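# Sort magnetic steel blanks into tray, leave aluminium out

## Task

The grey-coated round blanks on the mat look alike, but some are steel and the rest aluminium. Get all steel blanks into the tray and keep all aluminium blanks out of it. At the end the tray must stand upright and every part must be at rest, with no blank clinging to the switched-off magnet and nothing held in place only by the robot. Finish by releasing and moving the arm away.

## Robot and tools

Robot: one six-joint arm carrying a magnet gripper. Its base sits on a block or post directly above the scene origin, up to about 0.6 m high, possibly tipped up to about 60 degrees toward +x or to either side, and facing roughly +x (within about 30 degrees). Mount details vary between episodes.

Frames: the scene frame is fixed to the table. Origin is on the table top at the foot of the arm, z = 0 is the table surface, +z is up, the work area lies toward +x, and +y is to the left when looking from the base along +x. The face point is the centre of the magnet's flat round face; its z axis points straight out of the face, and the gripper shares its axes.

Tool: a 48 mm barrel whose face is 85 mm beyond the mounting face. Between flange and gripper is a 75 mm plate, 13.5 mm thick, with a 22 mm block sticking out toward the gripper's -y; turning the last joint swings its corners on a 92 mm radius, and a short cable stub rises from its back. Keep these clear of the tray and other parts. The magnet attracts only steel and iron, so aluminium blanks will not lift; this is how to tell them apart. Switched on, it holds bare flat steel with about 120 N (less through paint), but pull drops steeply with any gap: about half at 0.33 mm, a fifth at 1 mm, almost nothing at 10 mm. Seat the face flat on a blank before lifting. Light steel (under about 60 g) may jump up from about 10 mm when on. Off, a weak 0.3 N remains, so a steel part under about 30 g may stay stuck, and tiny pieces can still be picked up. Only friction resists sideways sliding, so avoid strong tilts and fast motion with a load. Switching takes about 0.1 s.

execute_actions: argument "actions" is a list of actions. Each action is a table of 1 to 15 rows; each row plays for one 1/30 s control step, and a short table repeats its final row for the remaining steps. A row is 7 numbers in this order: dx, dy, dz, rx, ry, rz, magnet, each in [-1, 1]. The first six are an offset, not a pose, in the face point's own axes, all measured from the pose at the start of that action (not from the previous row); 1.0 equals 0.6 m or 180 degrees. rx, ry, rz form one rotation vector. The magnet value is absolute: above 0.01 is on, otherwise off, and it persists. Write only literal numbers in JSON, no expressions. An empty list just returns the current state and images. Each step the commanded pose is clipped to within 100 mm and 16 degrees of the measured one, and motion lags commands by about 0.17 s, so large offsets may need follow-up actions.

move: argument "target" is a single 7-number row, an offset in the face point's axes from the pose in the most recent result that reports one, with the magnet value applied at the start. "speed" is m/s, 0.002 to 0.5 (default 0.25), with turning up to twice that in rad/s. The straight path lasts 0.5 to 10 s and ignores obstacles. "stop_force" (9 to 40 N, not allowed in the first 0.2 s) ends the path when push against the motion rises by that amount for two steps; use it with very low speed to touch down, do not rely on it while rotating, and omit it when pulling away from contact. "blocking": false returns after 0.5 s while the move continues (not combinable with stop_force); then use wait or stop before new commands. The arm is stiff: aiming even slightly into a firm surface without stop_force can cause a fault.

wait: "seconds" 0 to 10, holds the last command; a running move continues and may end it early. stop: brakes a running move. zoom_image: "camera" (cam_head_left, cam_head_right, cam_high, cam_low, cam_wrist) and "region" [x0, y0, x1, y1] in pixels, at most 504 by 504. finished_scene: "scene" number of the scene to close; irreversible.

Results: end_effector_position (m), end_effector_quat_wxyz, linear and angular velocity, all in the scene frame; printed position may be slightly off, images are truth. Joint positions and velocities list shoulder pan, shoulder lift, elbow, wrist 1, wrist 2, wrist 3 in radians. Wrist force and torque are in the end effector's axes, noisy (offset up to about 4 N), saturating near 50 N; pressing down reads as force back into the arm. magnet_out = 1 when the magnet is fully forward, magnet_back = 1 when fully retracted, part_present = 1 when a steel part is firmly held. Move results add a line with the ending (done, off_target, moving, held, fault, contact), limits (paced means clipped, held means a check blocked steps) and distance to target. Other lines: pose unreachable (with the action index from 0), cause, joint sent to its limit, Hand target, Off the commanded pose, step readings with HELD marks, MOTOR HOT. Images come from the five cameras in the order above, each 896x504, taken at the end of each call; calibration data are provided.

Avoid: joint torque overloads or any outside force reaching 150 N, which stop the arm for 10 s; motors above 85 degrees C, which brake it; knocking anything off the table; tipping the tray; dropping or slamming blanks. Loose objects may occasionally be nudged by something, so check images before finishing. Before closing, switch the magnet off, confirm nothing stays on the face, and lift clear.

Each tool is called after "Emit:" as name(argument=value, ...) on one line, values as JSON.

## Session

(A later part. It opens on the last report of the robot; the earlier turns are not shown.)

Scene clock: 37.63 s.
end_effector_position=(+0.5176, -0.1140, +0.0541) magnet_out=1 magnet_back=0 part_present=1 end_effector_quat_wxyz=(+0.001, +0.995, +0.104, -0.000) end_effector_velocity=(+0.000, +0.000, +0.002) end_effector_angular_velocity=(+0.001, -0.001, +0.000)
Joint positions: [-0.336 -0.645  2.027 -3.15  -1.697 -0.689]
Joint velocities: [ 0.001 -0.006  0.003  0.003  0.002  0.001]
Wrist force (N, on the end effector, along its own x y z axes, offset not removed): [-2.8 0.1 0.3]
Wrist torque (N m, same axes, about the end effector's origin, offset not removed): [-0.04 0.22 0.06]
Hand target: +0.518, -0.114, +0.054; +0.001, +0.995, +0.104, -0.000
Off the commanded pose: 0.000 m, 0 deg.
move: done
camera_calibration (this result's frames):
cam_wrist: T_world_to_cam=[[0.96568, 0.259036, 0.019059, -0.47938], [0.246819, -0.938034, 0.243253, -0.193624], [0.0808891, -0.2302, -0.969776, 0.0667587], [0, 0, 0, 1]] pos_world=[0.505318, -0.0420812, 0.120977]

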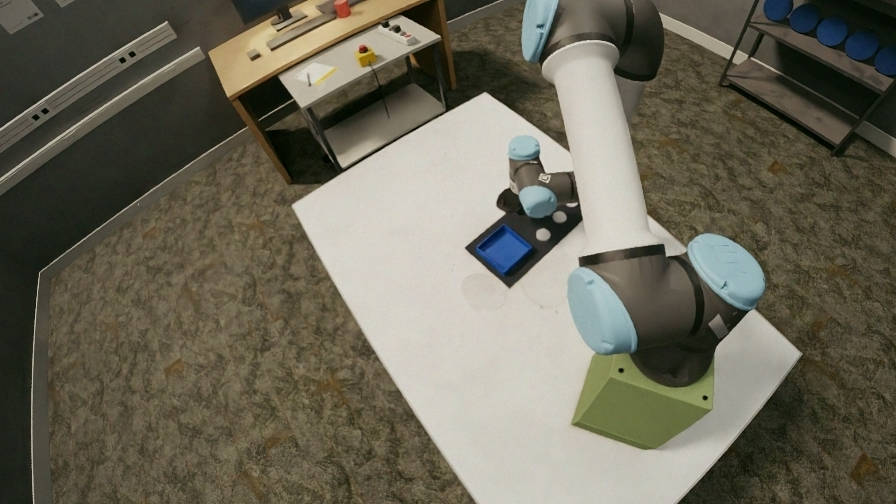

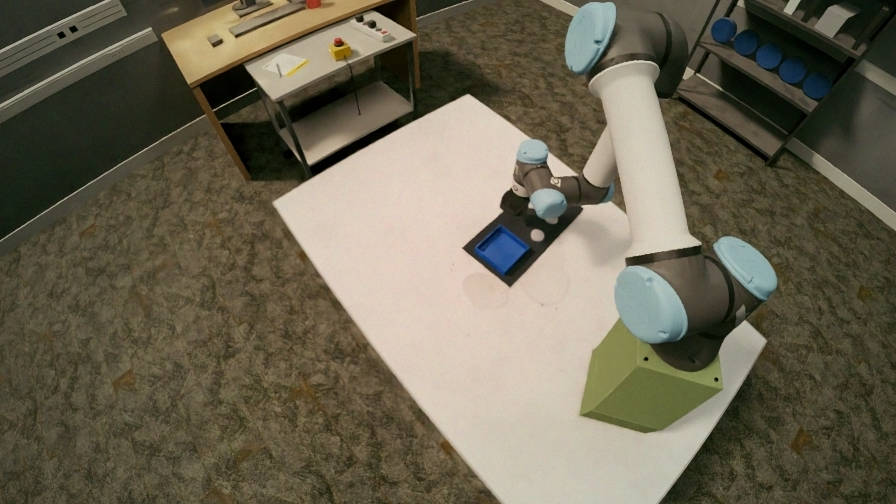

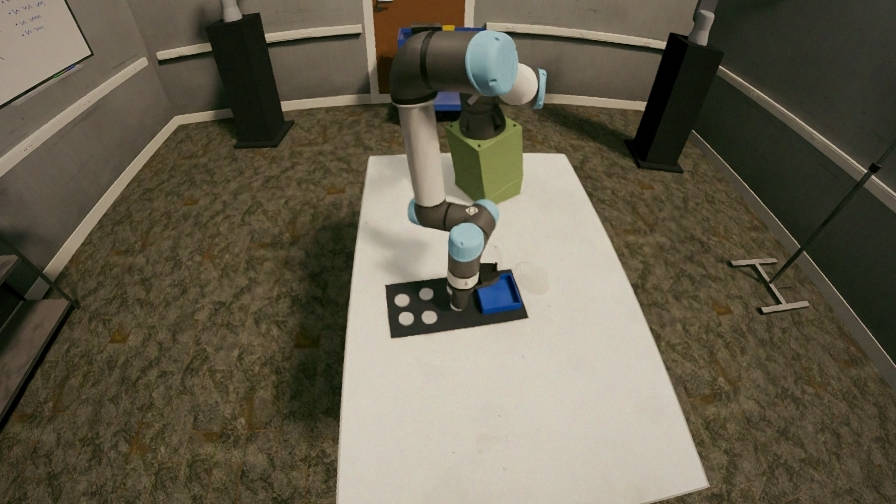

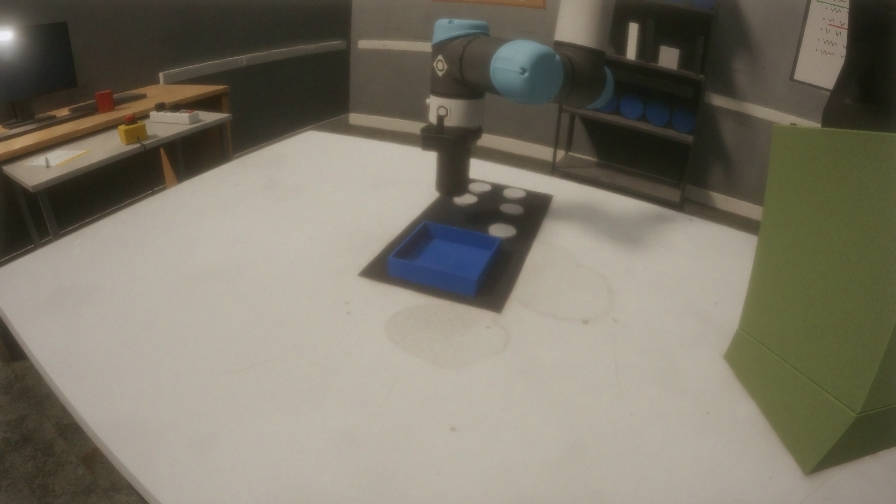

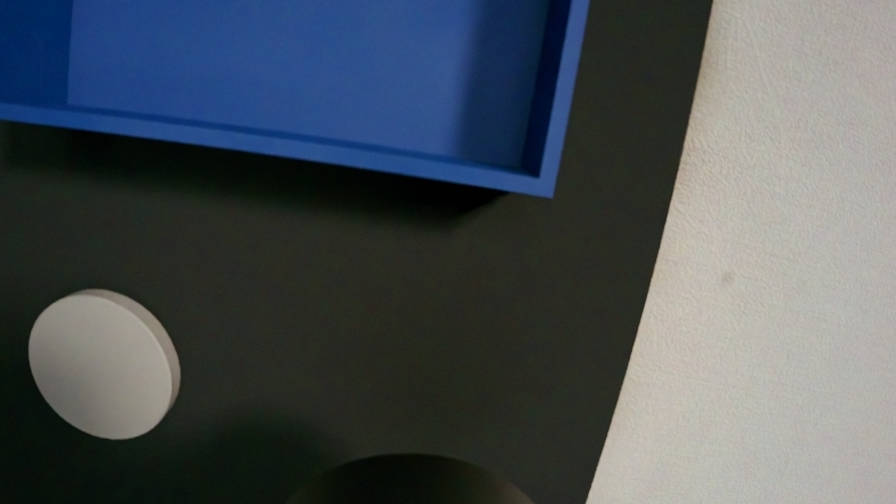

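Emit:
move(target=[-0.0035,-0.2375,0,0,0,0,1])

Emit:
move(target=[0,0,0.066,0,0,0,1], speed=0.06)

Emit:
execute_actions(actions=[[[0,0,0,0,0,0,0]]])

Emit:
move(target=[0,0,-0.066,0,0,0,0], speed=0.12)

Emit:
move(target=[-0.128,0.216,0,0,0,0,0])

Emit:
move(target=[0,0,0.0695,0,0,0,1], speed=0.06)

Emit:
move(target=[0,0,-0.0695,0,0,0,1], speed=0.1)

Scene clock: 48.57 s.
end_effector_position=(+0.4862, +0.0249, +0.0538) magnet_out=1 magnet_back=0 part_present=1 end_effector_quat_wxyz=(+0.001, +0.995, +0.104, -0.000) end_effector_velocity=(+0.001, +0.002, -0.000) end_effector_angular_velocity=(-0.000, -0.001, -0.000)
Joint positions: [-0.096 -0.584  2.115 -3.263 -1.739 -0.45 ]
Joint velocities: [ 0.004  0.001 -0.002 -0.    -0.001  0.004]
Wrist force (N, on the end effector, along its own x y z axes, offset not removed): [-2.6 -0.5 0.0]
Wrist torque (N m, same axes, about the end effector's origin, offset not removed): [-0.11 0.19 0.12]
Hand target: +0.486, +0.025, +0.054; +0.001, +0.995, +0.104, +0.000
Off the commanded pose: 0.000 m, 0 deg.
move: done
camera_calibration (this result's frames):
cam_wrist: T_world_to_cam=[[0.965702, 0.258944, 0.0191943, -0.485036], [0.246754, -0.938223, 0.242591, -0.0553498], [0.0808262, -0.229535, -0.969939, 0.100985], [0, 0, 0, 1]] pos_world=[0.473895, 0.0968462, 0.120686]

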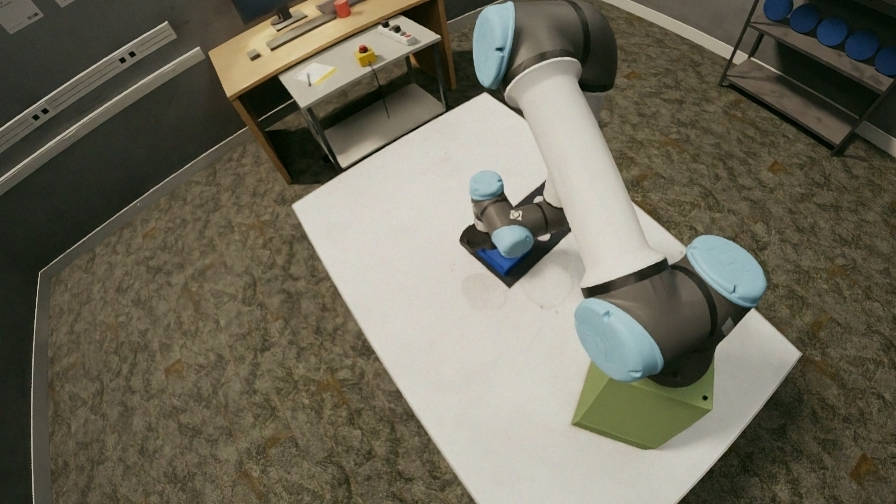

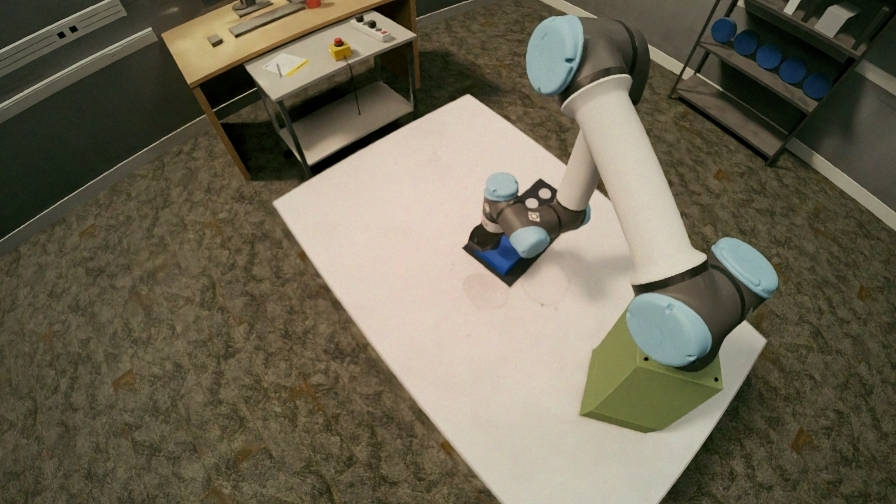

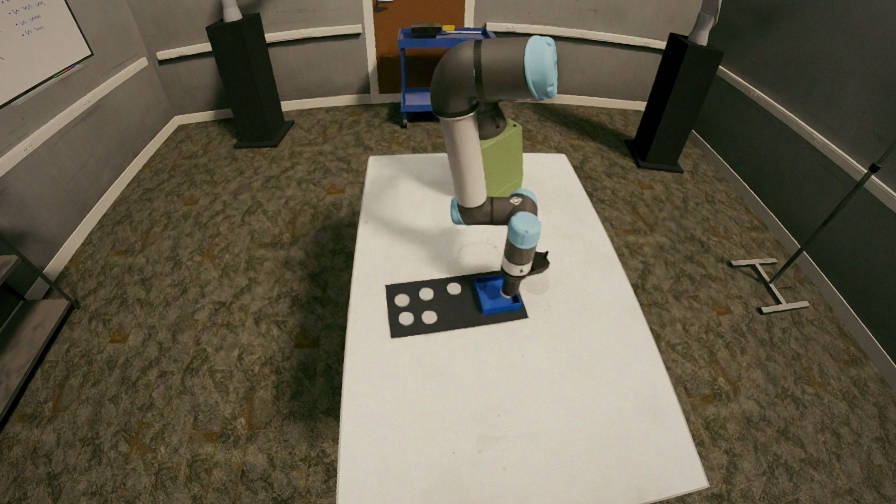

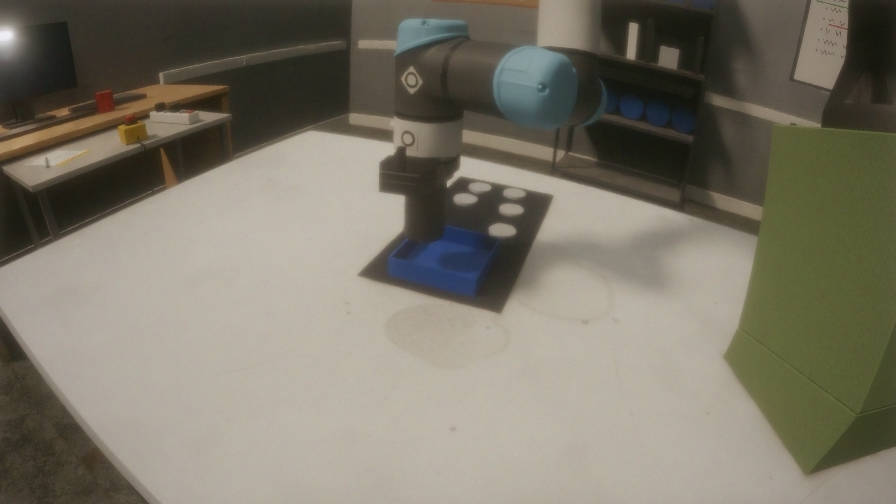

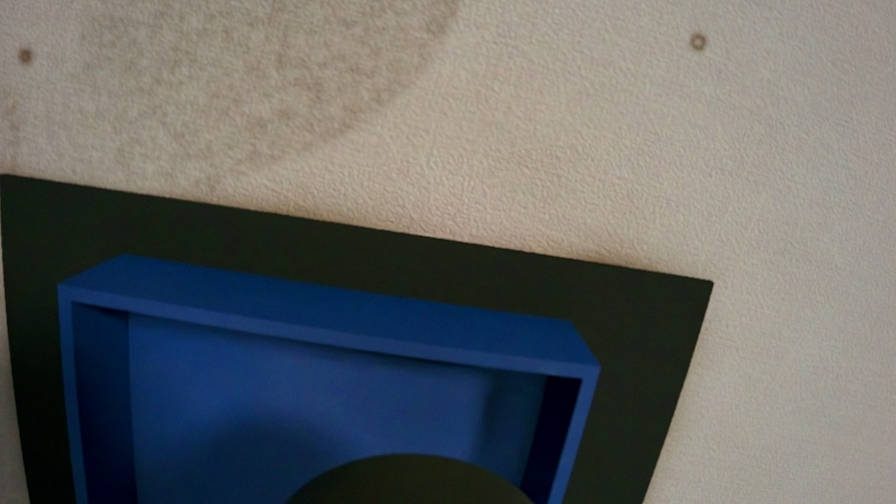

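Scene clock: 49.63 s.
end_effector_position=(+0.4861, +0.0248, +0.0144) magnet_out=1 magnet_back=0 part_present=1 end_effector_quat_wxyz=(+0.001, +0.995, +0.104, -0.000) end_effector_velocity=(-0.000, -0.000, -0.002) end_effector_angular_velocity=(-0.000, +0.001, -0.001)
Joint positions: [-0.11  -0.48   2.056 -3.312 -1.737 -0.464]
Joint velocities: [-0.001  0.005 -0.003 -0.001 -0.    -0.001]
Wrist force (N, on the end effector, along its own x y z axes, offset not removed): [-2.8 -1.7 -0.6]
Wrist torque (N m, same axes, about the end effector's origin, offset not removed): [-0.18 0.29 0.11]
Hand target: +0.486, +0.025, +0.014; +0.001, +0.995, +0.104, -0.000
Off the commanded pose: 0.000 m, 0 deg.
move: done
camera_calibration (this result's frames):
cam_wrist: T_world_to_cam=[[0.9657, 0.258949, 0.0191908, -0.484194], [0.246757, -0.938213, 0.242628, -0.0458889], [0.0808334, -0.229571, -0.969929, 0.0627233], [0, 0, 0, 1]] pos_world=[0.47384, 0.0967275, 0.0812632]

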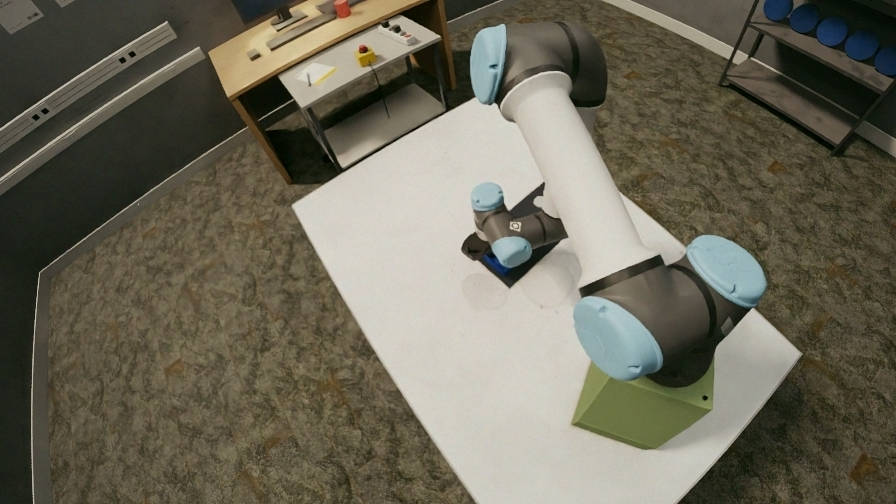

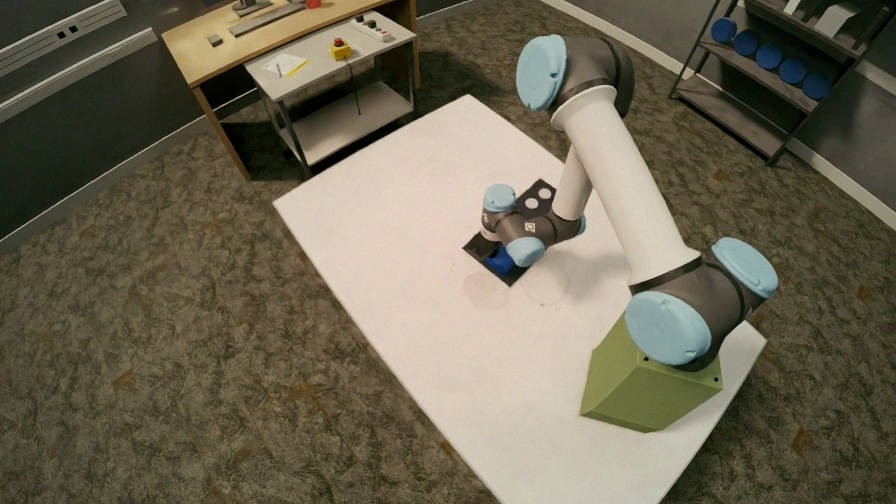

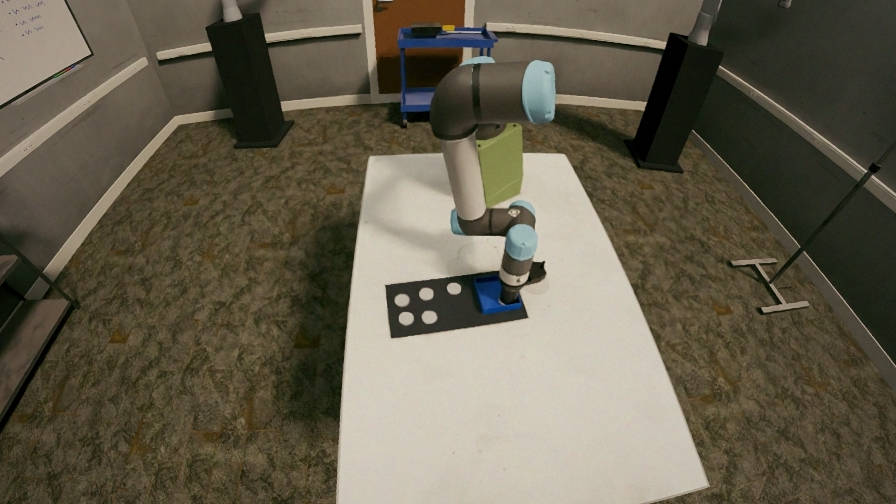

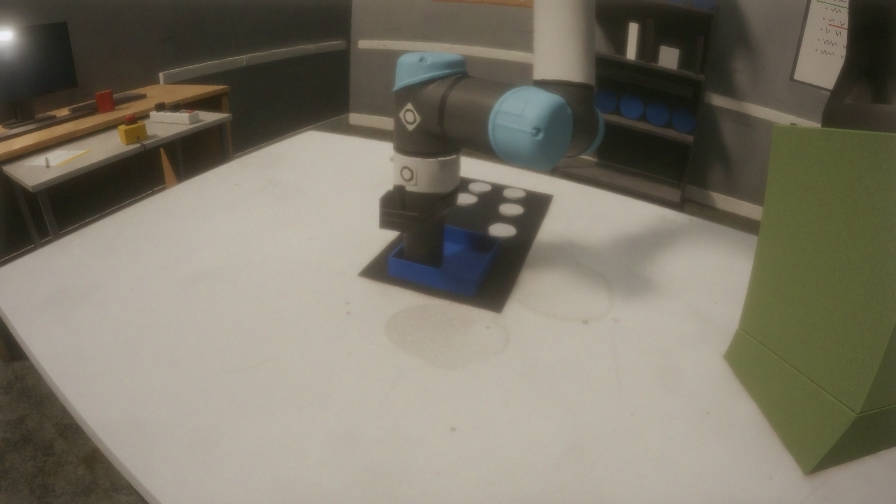

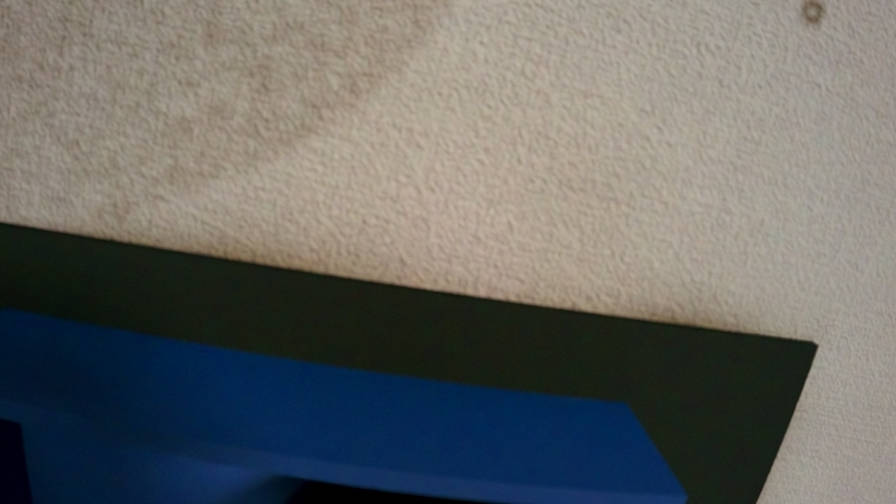

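Scene clock: 50.13 s.
end_effector_position=(+0.4861, +0.0248, +0.0143) magnet_out=0 magnet_back=1 part_present=0 end_effector_quat_wxyz=(+0.001, +0.995, +0.104, +0.000) end_effector_velocity=(+0.000, -0.000, +0.000) end_effector_angular_velocity=(-0.001, -0.000, +0.000)
Joint positions: [-0.11  -0.48   2.056 -3.312 -1.737 -0.464]
Joint velocities: [ 0.    -0.001  0.     0.    -0.001 -0.   ]
Wrist force (N, on the end effector, along its own x y z axes, offset not removed): [-3.7 -0.4 0.0]
Wrist torque (N m, same axes, about the end effector's origin, offset not removed): [-0.04 0.31 0.09]
Hand target: +0.486, +0.025, +0.014; +0.001, +0.995, +0.104, -0.000
Off the commanded pose: 0.000 m, 0 deg.
Step readings (end_effector_position):
0: (+0.4861, +0.0248, +0.0144)
1: (+0.4861, +0.0248, +0.0143)
2: (+0.4861, +0.0248, +0.0143)
4: (+0.4861, +0.0248, +0.0143)
8: (+0.4861, +0.0248, +0.0143)
15: end_effector_position above
camera_calibration (this result's frames):
cam_wrist: T_world_to_cam=[[0.965701, 0.258946, 0.0192128, -0.484205], [0.246747, -0.938212, 0.24264, -0.0458752], [0.0808562, -0.229577, -0.969926, 0.0626468], [0, 0, 0, 1]] pos_world=[0.473851, 0.0967244, 0.0811968]

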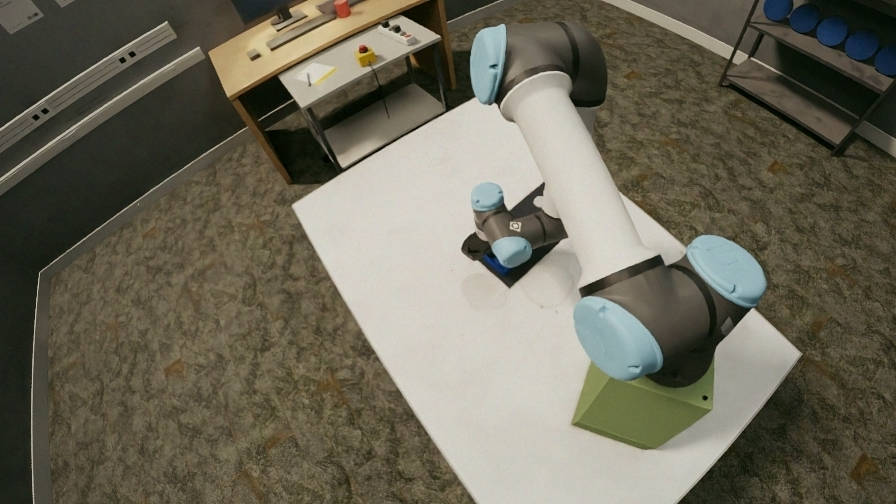

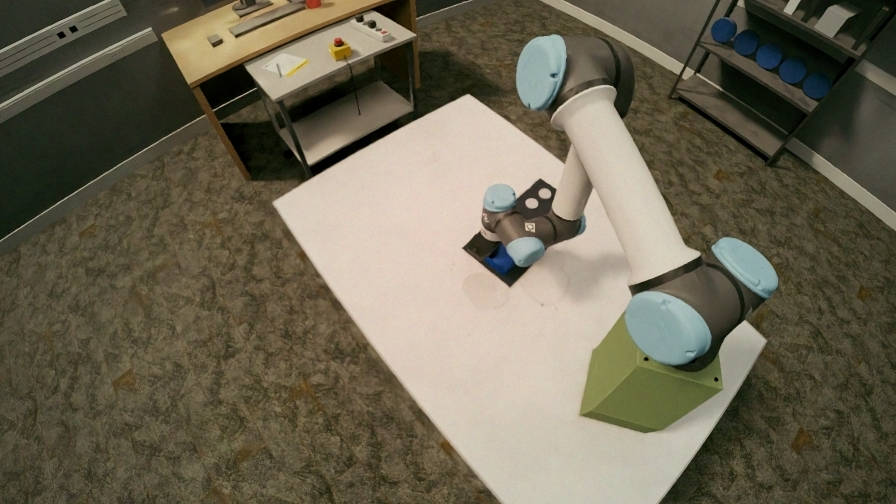

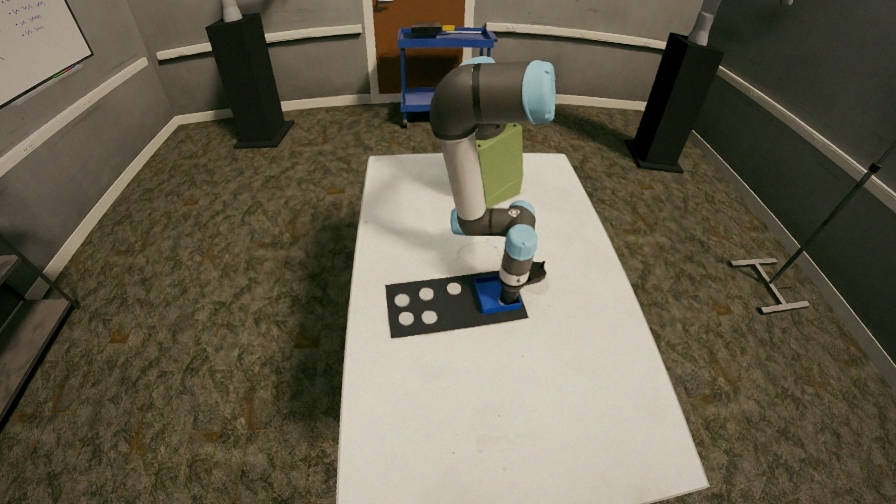

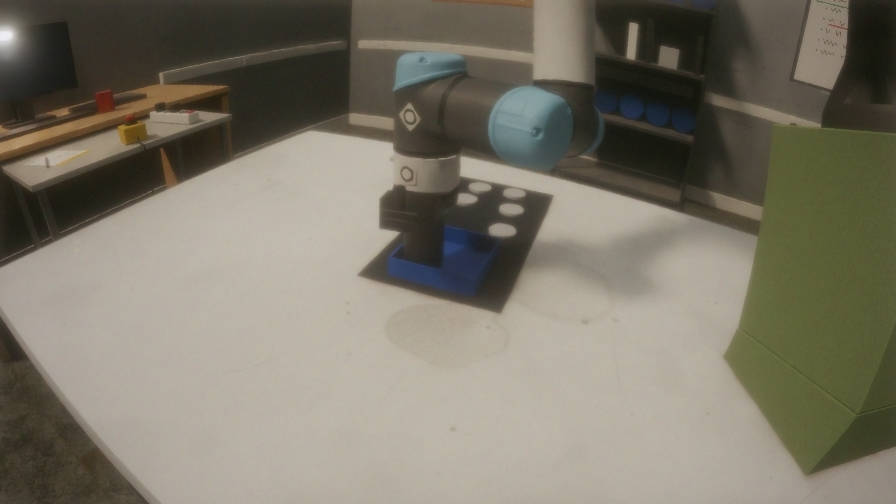

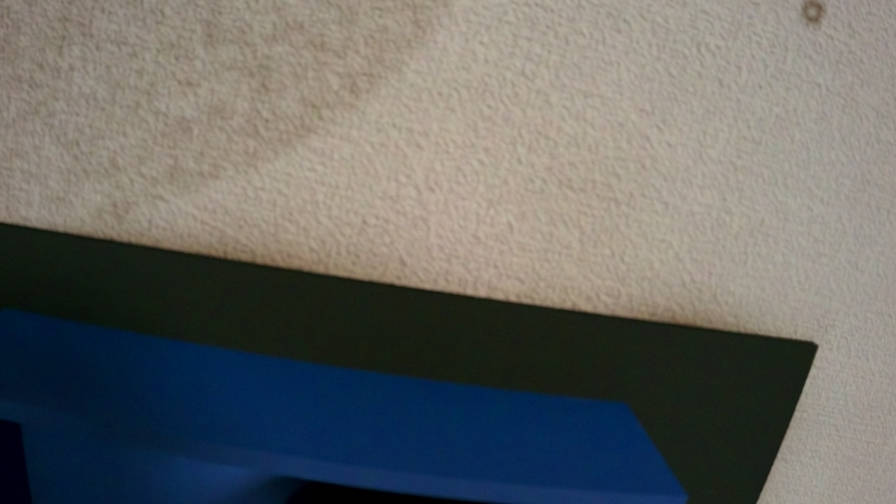

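Scene clock: 51.03 s.
end_effector_position=(+0.4862, +0.0249, +0.0537) magnet_out=0 magnet_back=1 part_present=0 end_effector_quat_wxyz=(+0.001, +0.995, +0.104, +0.000) end_effector_velocity=(+0.000, -0.000, +0.002) end_effector_angular_velocity=(-0.000, -0.001, -0.000)
Joint positions: [-0.096 -0.584  2.115 -3.263 -1.739 -0.45 ]
Joint velocities: [ 0.    -0.005  0.002  0.002  0.     0.   ]
Wrist force (N, on the end effector, along its own x y z axes, offset not removed): [-4.7 -0.6 0.7]
Wrist torque (N m, same axes, about the end effector's origin, offset not removed): [-0.12 0.45 0.13]
Hand target: +0.486, +0.025, +0.054; +0.001, +0.995, +0.104, +0.000
Off the commanded pose: 0.000 m, 0 deg.
move: done
camera_calibration (this result's frames):
cam_wrist: T_world_to_cam=[[0.965702, 0.258941, 0.0192154, -0.485029], [0.246746, -0.938222, 0.242603, -0.0553276], [0.0808481, -0.22954, -0.969935, 0.100916], [0, 0, 0, 1]] pos_world=[0.473887, 0.0968488, 0.120625]

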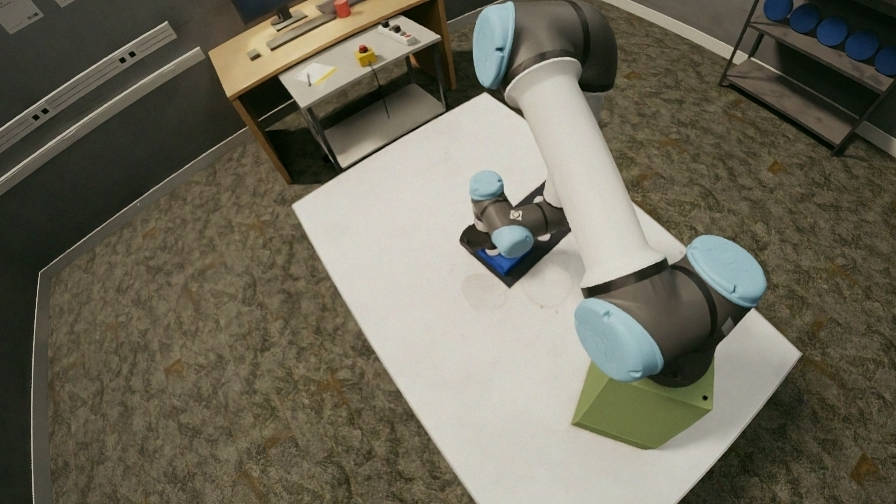

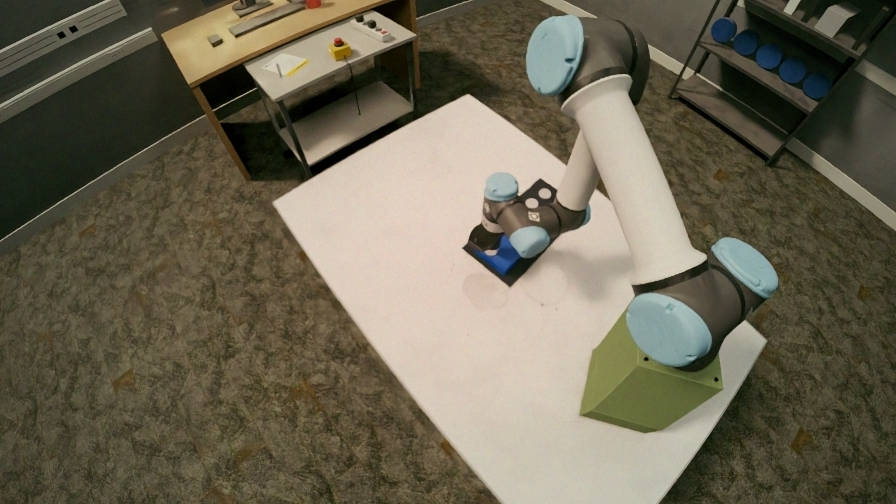

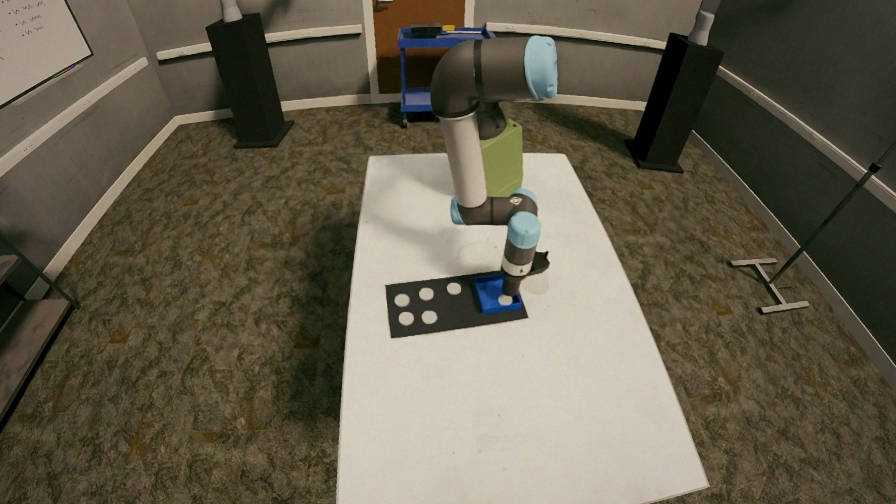

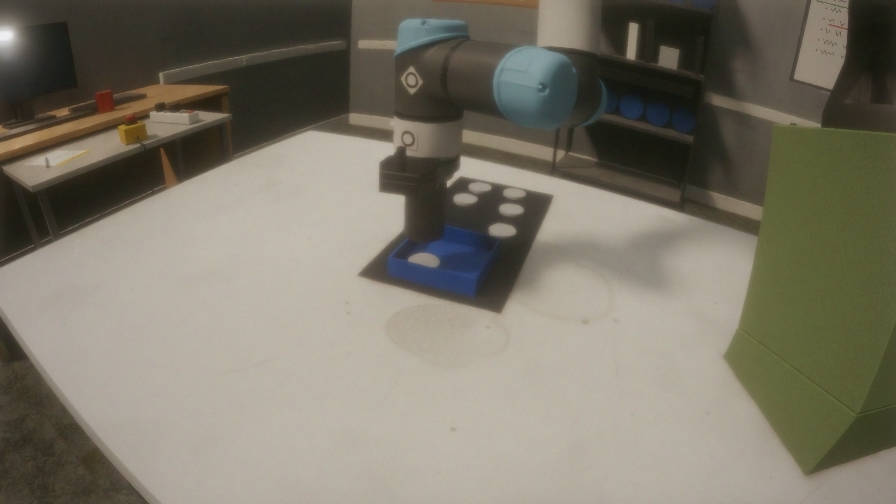

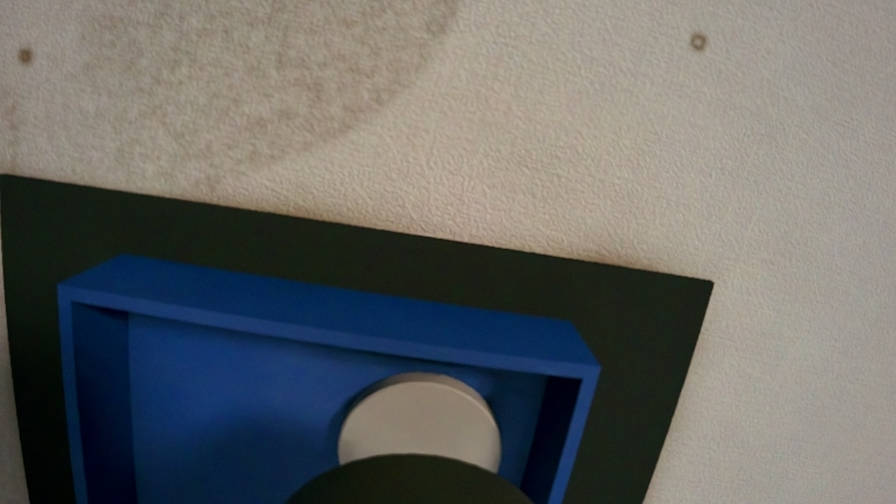

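Scene clock: 52.23 s.
end_effector_position=(+0.4377, -0.1177, +0.0541) magnet_out=0 magnet_back=1 part_present=0 end_effector_quat_wxyz=(+0.002, +0.995, +0.104, -0.000) end_effector_velocity=(-0.001, -0.002, -0.000) end_effector_angular_velocity=(+0.002, +0.001, +0.001)
Joint positions: [-0.427 -0.637  2.226 -3.368 -1.679 -0.779]
Joint velocities: [-0.005 -0.001  0.001  0.001  0.002 -0.006]
Wrist force (N, on the end effector, along its own x y z axes, offset not removed): [-3.2 -0.5 0.7]
Wrist torque (N m, same axes, about the end effector's origin, offset not removed): [-0.01 0.24 0.08]
Hand target: +0.438, -0.118, +0.054; +0.002, +0.995, +0.104, -0.000
Off the commanded pose: 0.000 m, 0 deg.
move: done
camera_calibration (this result's frames):
cam_wrist: T_world_to_cam=[[0.965672, 0.259076, 0.0188818, -0.401286], [0.246881, -0.937961, 0.243474, -0.177396], [0.0807887, -0.230455, -0.969724, 0.0723983], [0, 0, 0, 1]] pos_world=[0.425457, -0.0457425, 0.120975]

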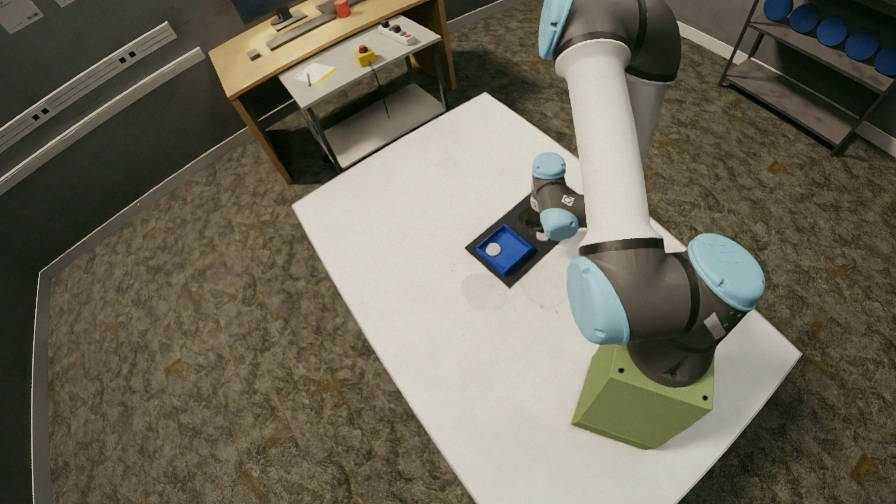

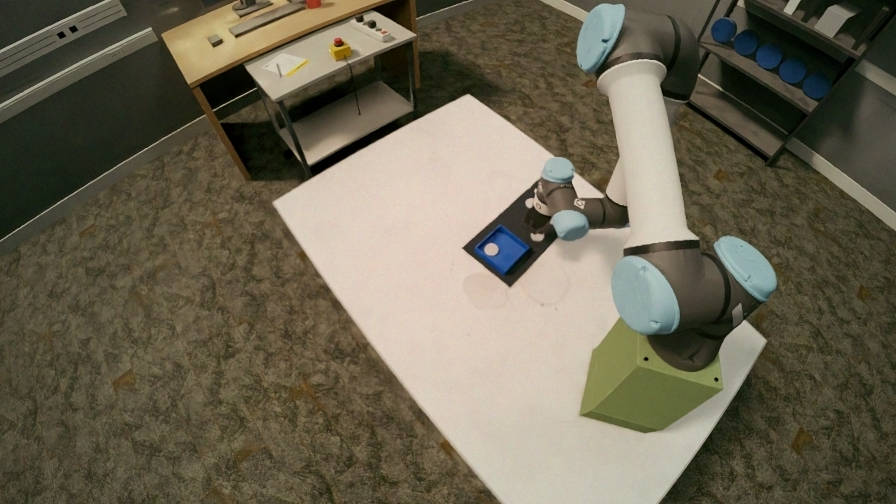

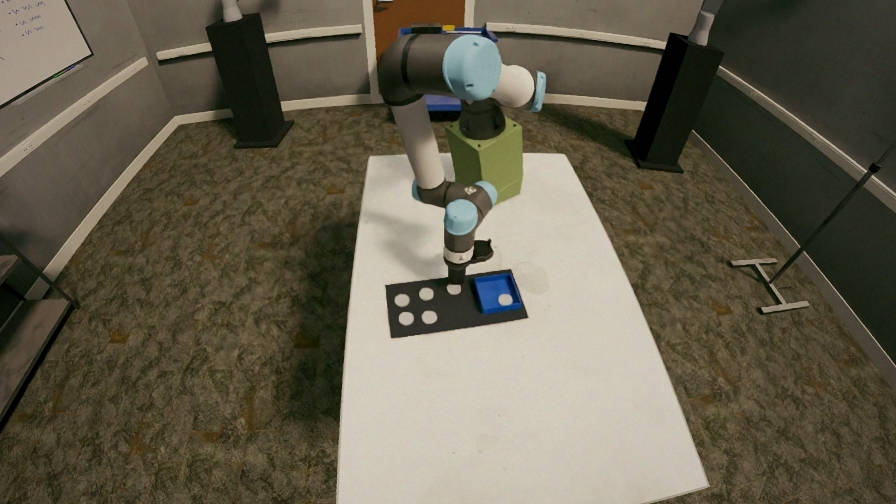

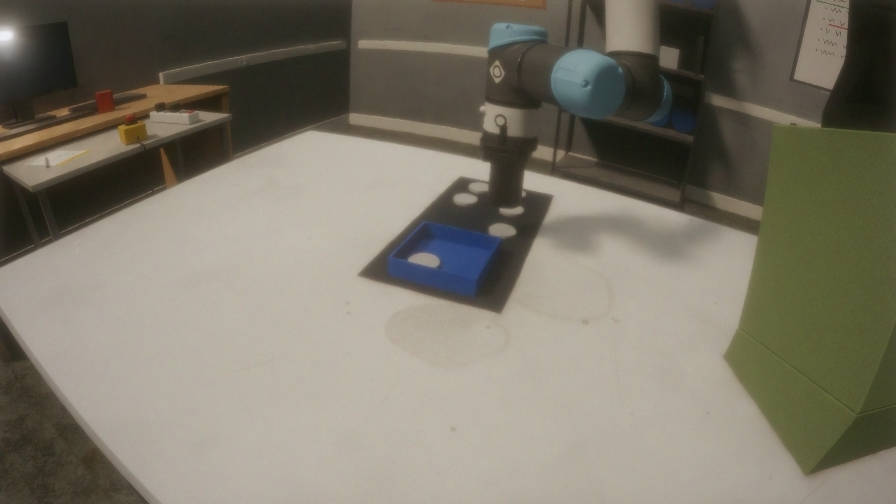

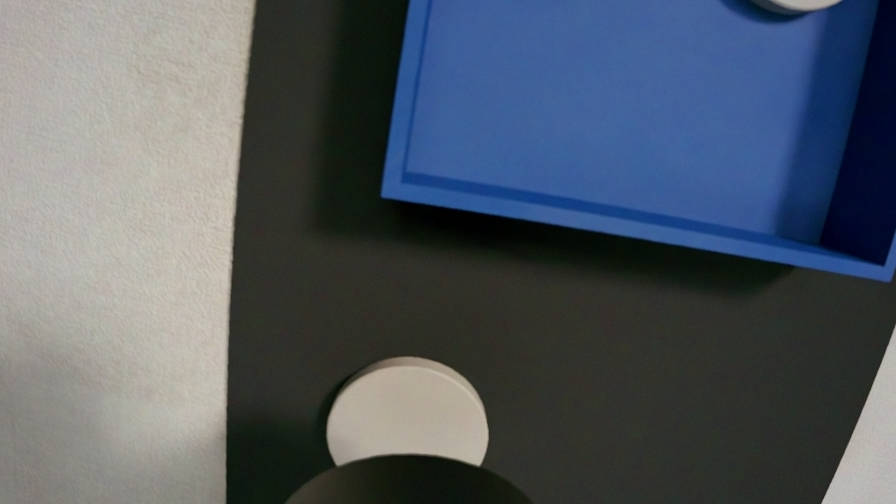

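Scene clock: 53.33 s.
end_effector_position=(+0.4377, -0.1179, +0.0126) magnet_out=1 magnet_back=0 part_present=1 end_effector_quat_wxyz=(+0.002, +0.995, +0.104, -0.000) end_effector_velocity=(+0.000, -0.000, -0.002) end_effector_angular_velocity=(+0.001, -0.001, -0.001)
Joint positions: [-0.437 -0.521  2.161 -3.42  -1.677 -0.789]
Joint velocities: [-0.001  0.005 -0.004 -0.002  0.002 -0.   ]
Wrist force (N, on the end effector, along its own x y z axes, offset not removed): [-2.9 -0.2 0.9]
Wrist torque (N m, same axes, about the end effector's origin, offset not removed): [-0.09 0.20 0.11]
Hand target: +0.438, -0.118, +0.012; +0.002, +0.995, +0.104, -0.000
Off the commanded pose: 0.000 m, 0 deg.
move: done
camera_calibration (this result's frames):
cam_wrist: T_world_to_cam=[[0.965671, 0.25908, 0.0188683, -0.4004], [0.246886, -0.937953, 0.243497, -0.167405], [0.0807828, -0.230479, -0.969718, 0.0321103], [0, 0, 0, 1]] pos_world=[0.425391, -0.0458816, 0.0794554]

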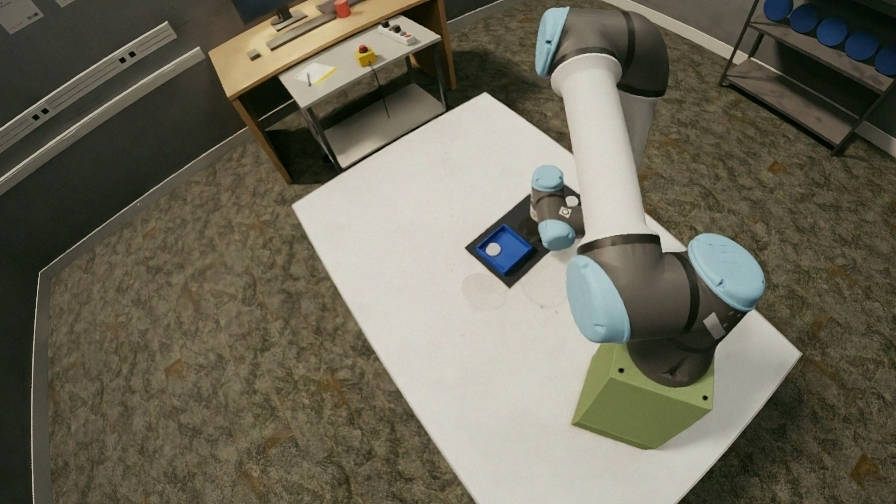

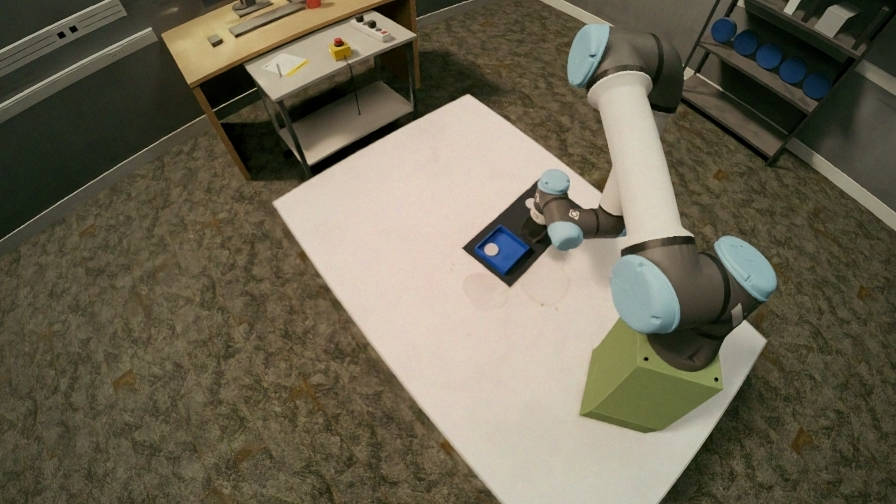

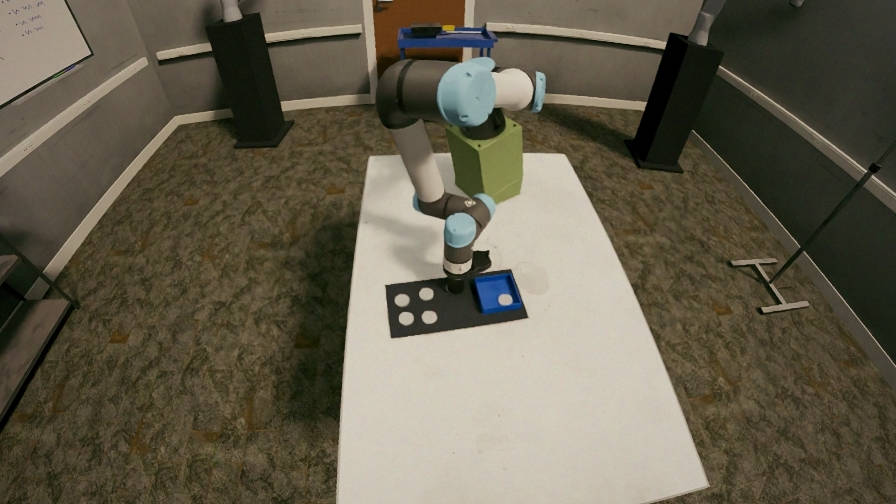

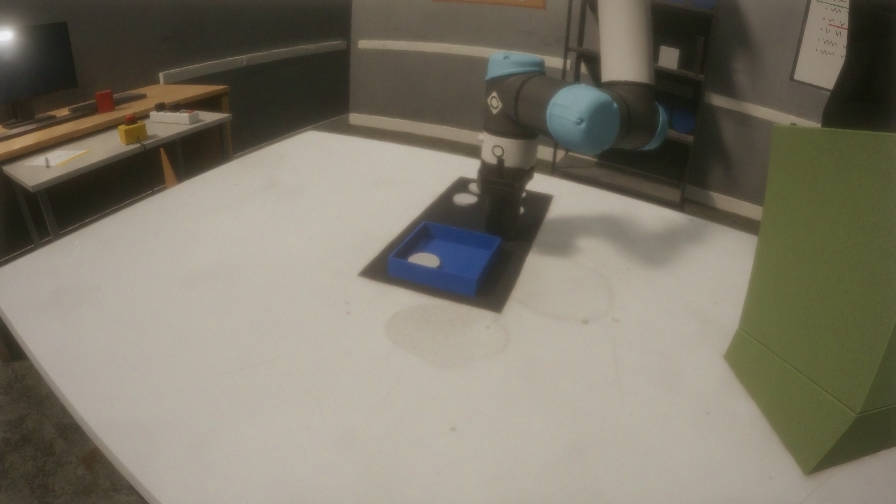

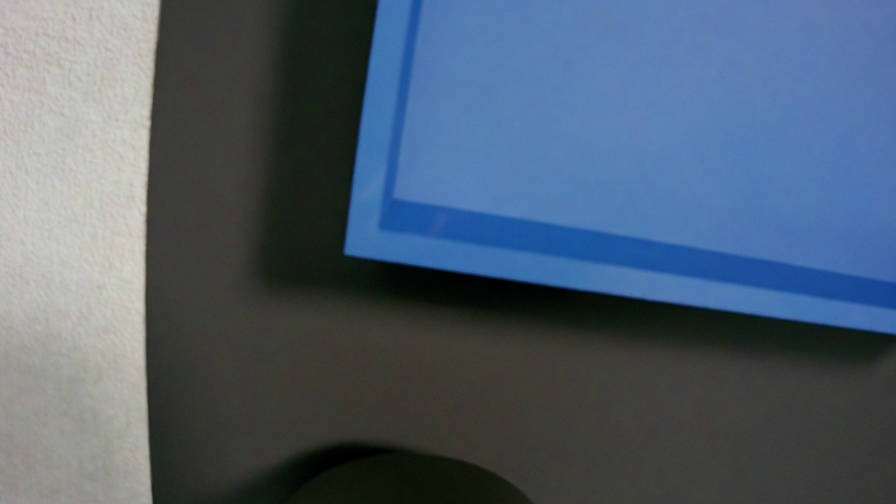

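Scene clock: 54.23 s.
end_effector_position=(+0.4377, -0.1177, +0.0541) magnet_out=1 magnet_back=0 part_present=1 end_effector_quat_wxyz=(+0.002, +0.995, +0.104, -0.000) end_effector_velocity=(-0.000, -0.000, +0.002) end_effector_angular_velocity=(-0.001, +0.001, -0.000)
Joint positions: [-0.427 -0.637  2.226 -3.368 -1.679 -0.779]
Joint velocities: [ 0.    -0.006  0.003  0.003 -0.002  0.   ]
Wrist force (N, on the end effector, along its own x y z axes, offset not removed): [-4.7 0.3 1.2]
Wrist torque (N m, same axes, about the end effector's origin, offset not removed): [-0.04 0.46 0.13]
Hand target: +0.438, -0.118, +0.054; +0.002, +0.995, +0.104, -0.000
Off the commanded pose: 0.000 m, 0 deg.
move: done
camera_calibration (this result's frames):
cam_wrist: T_world_to_cam=[[0.965672, 0.259076, 0.0188824, -0.40127], [0.24688, -0.937961, 0.243474, -0.177375], [0.0807892, -0.230455, -0.969724, 0.0723862], [0, 0, 0, 1]] pos_world=[0.425438, -0.0457293, 0.120958]

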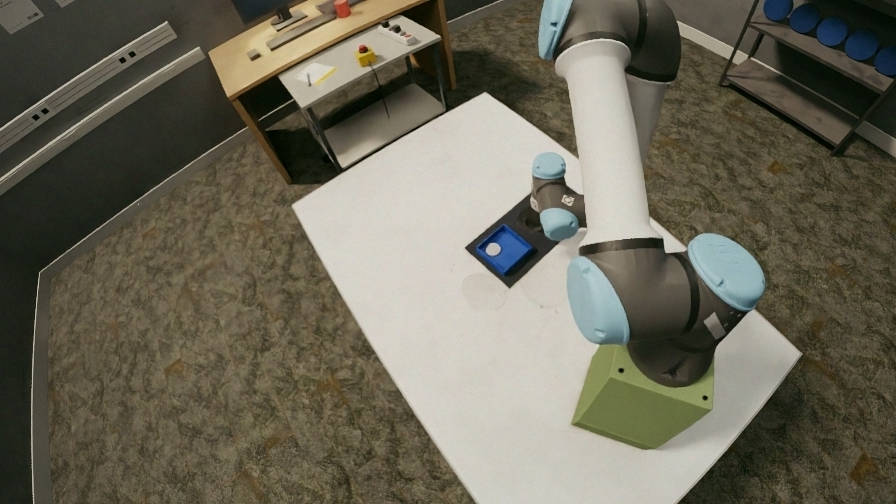

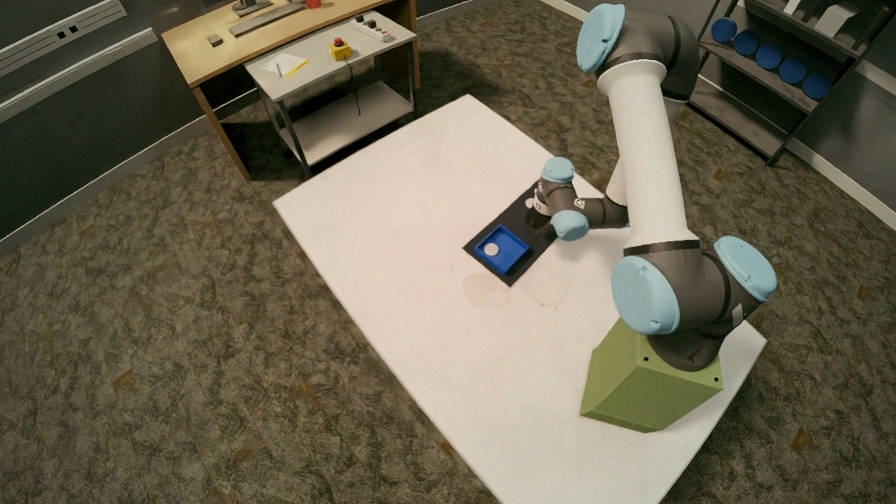

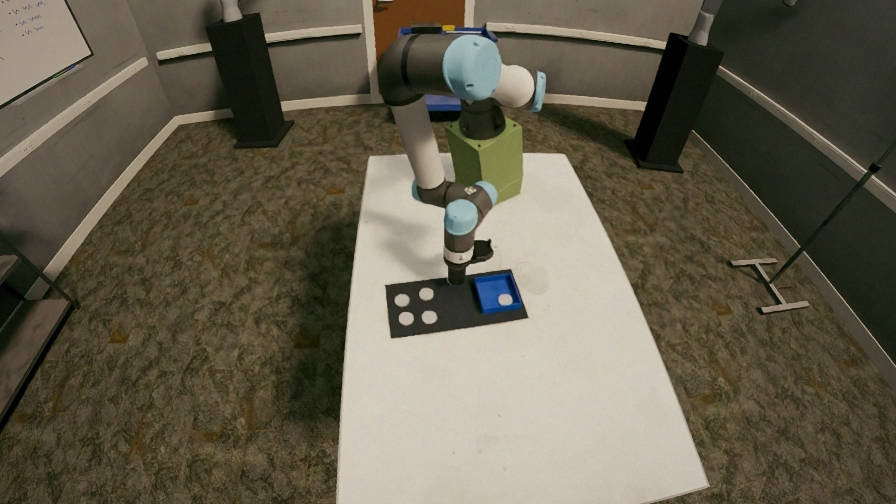

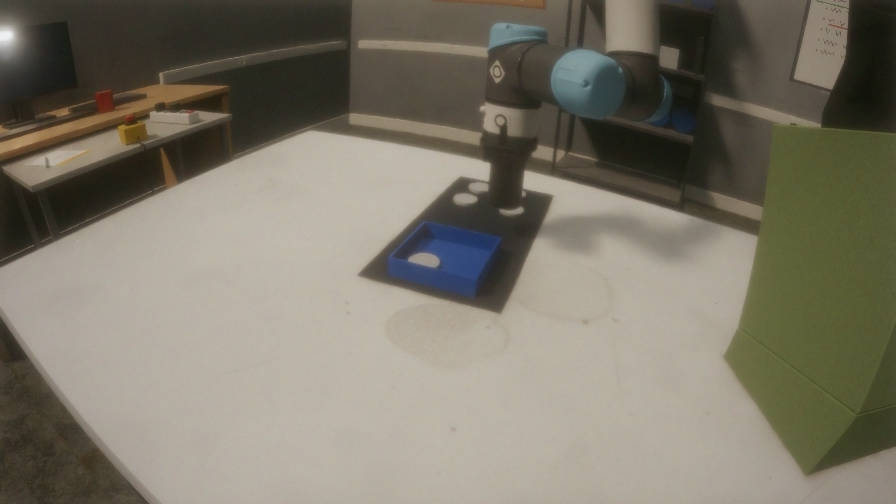

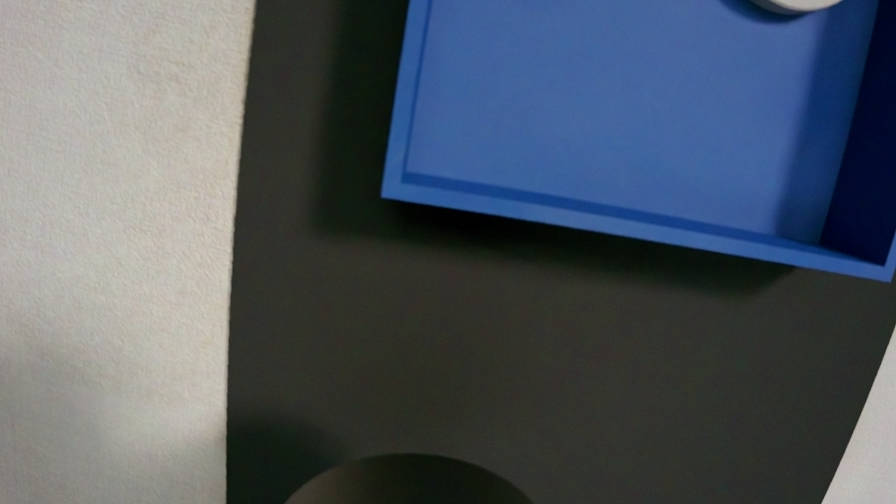

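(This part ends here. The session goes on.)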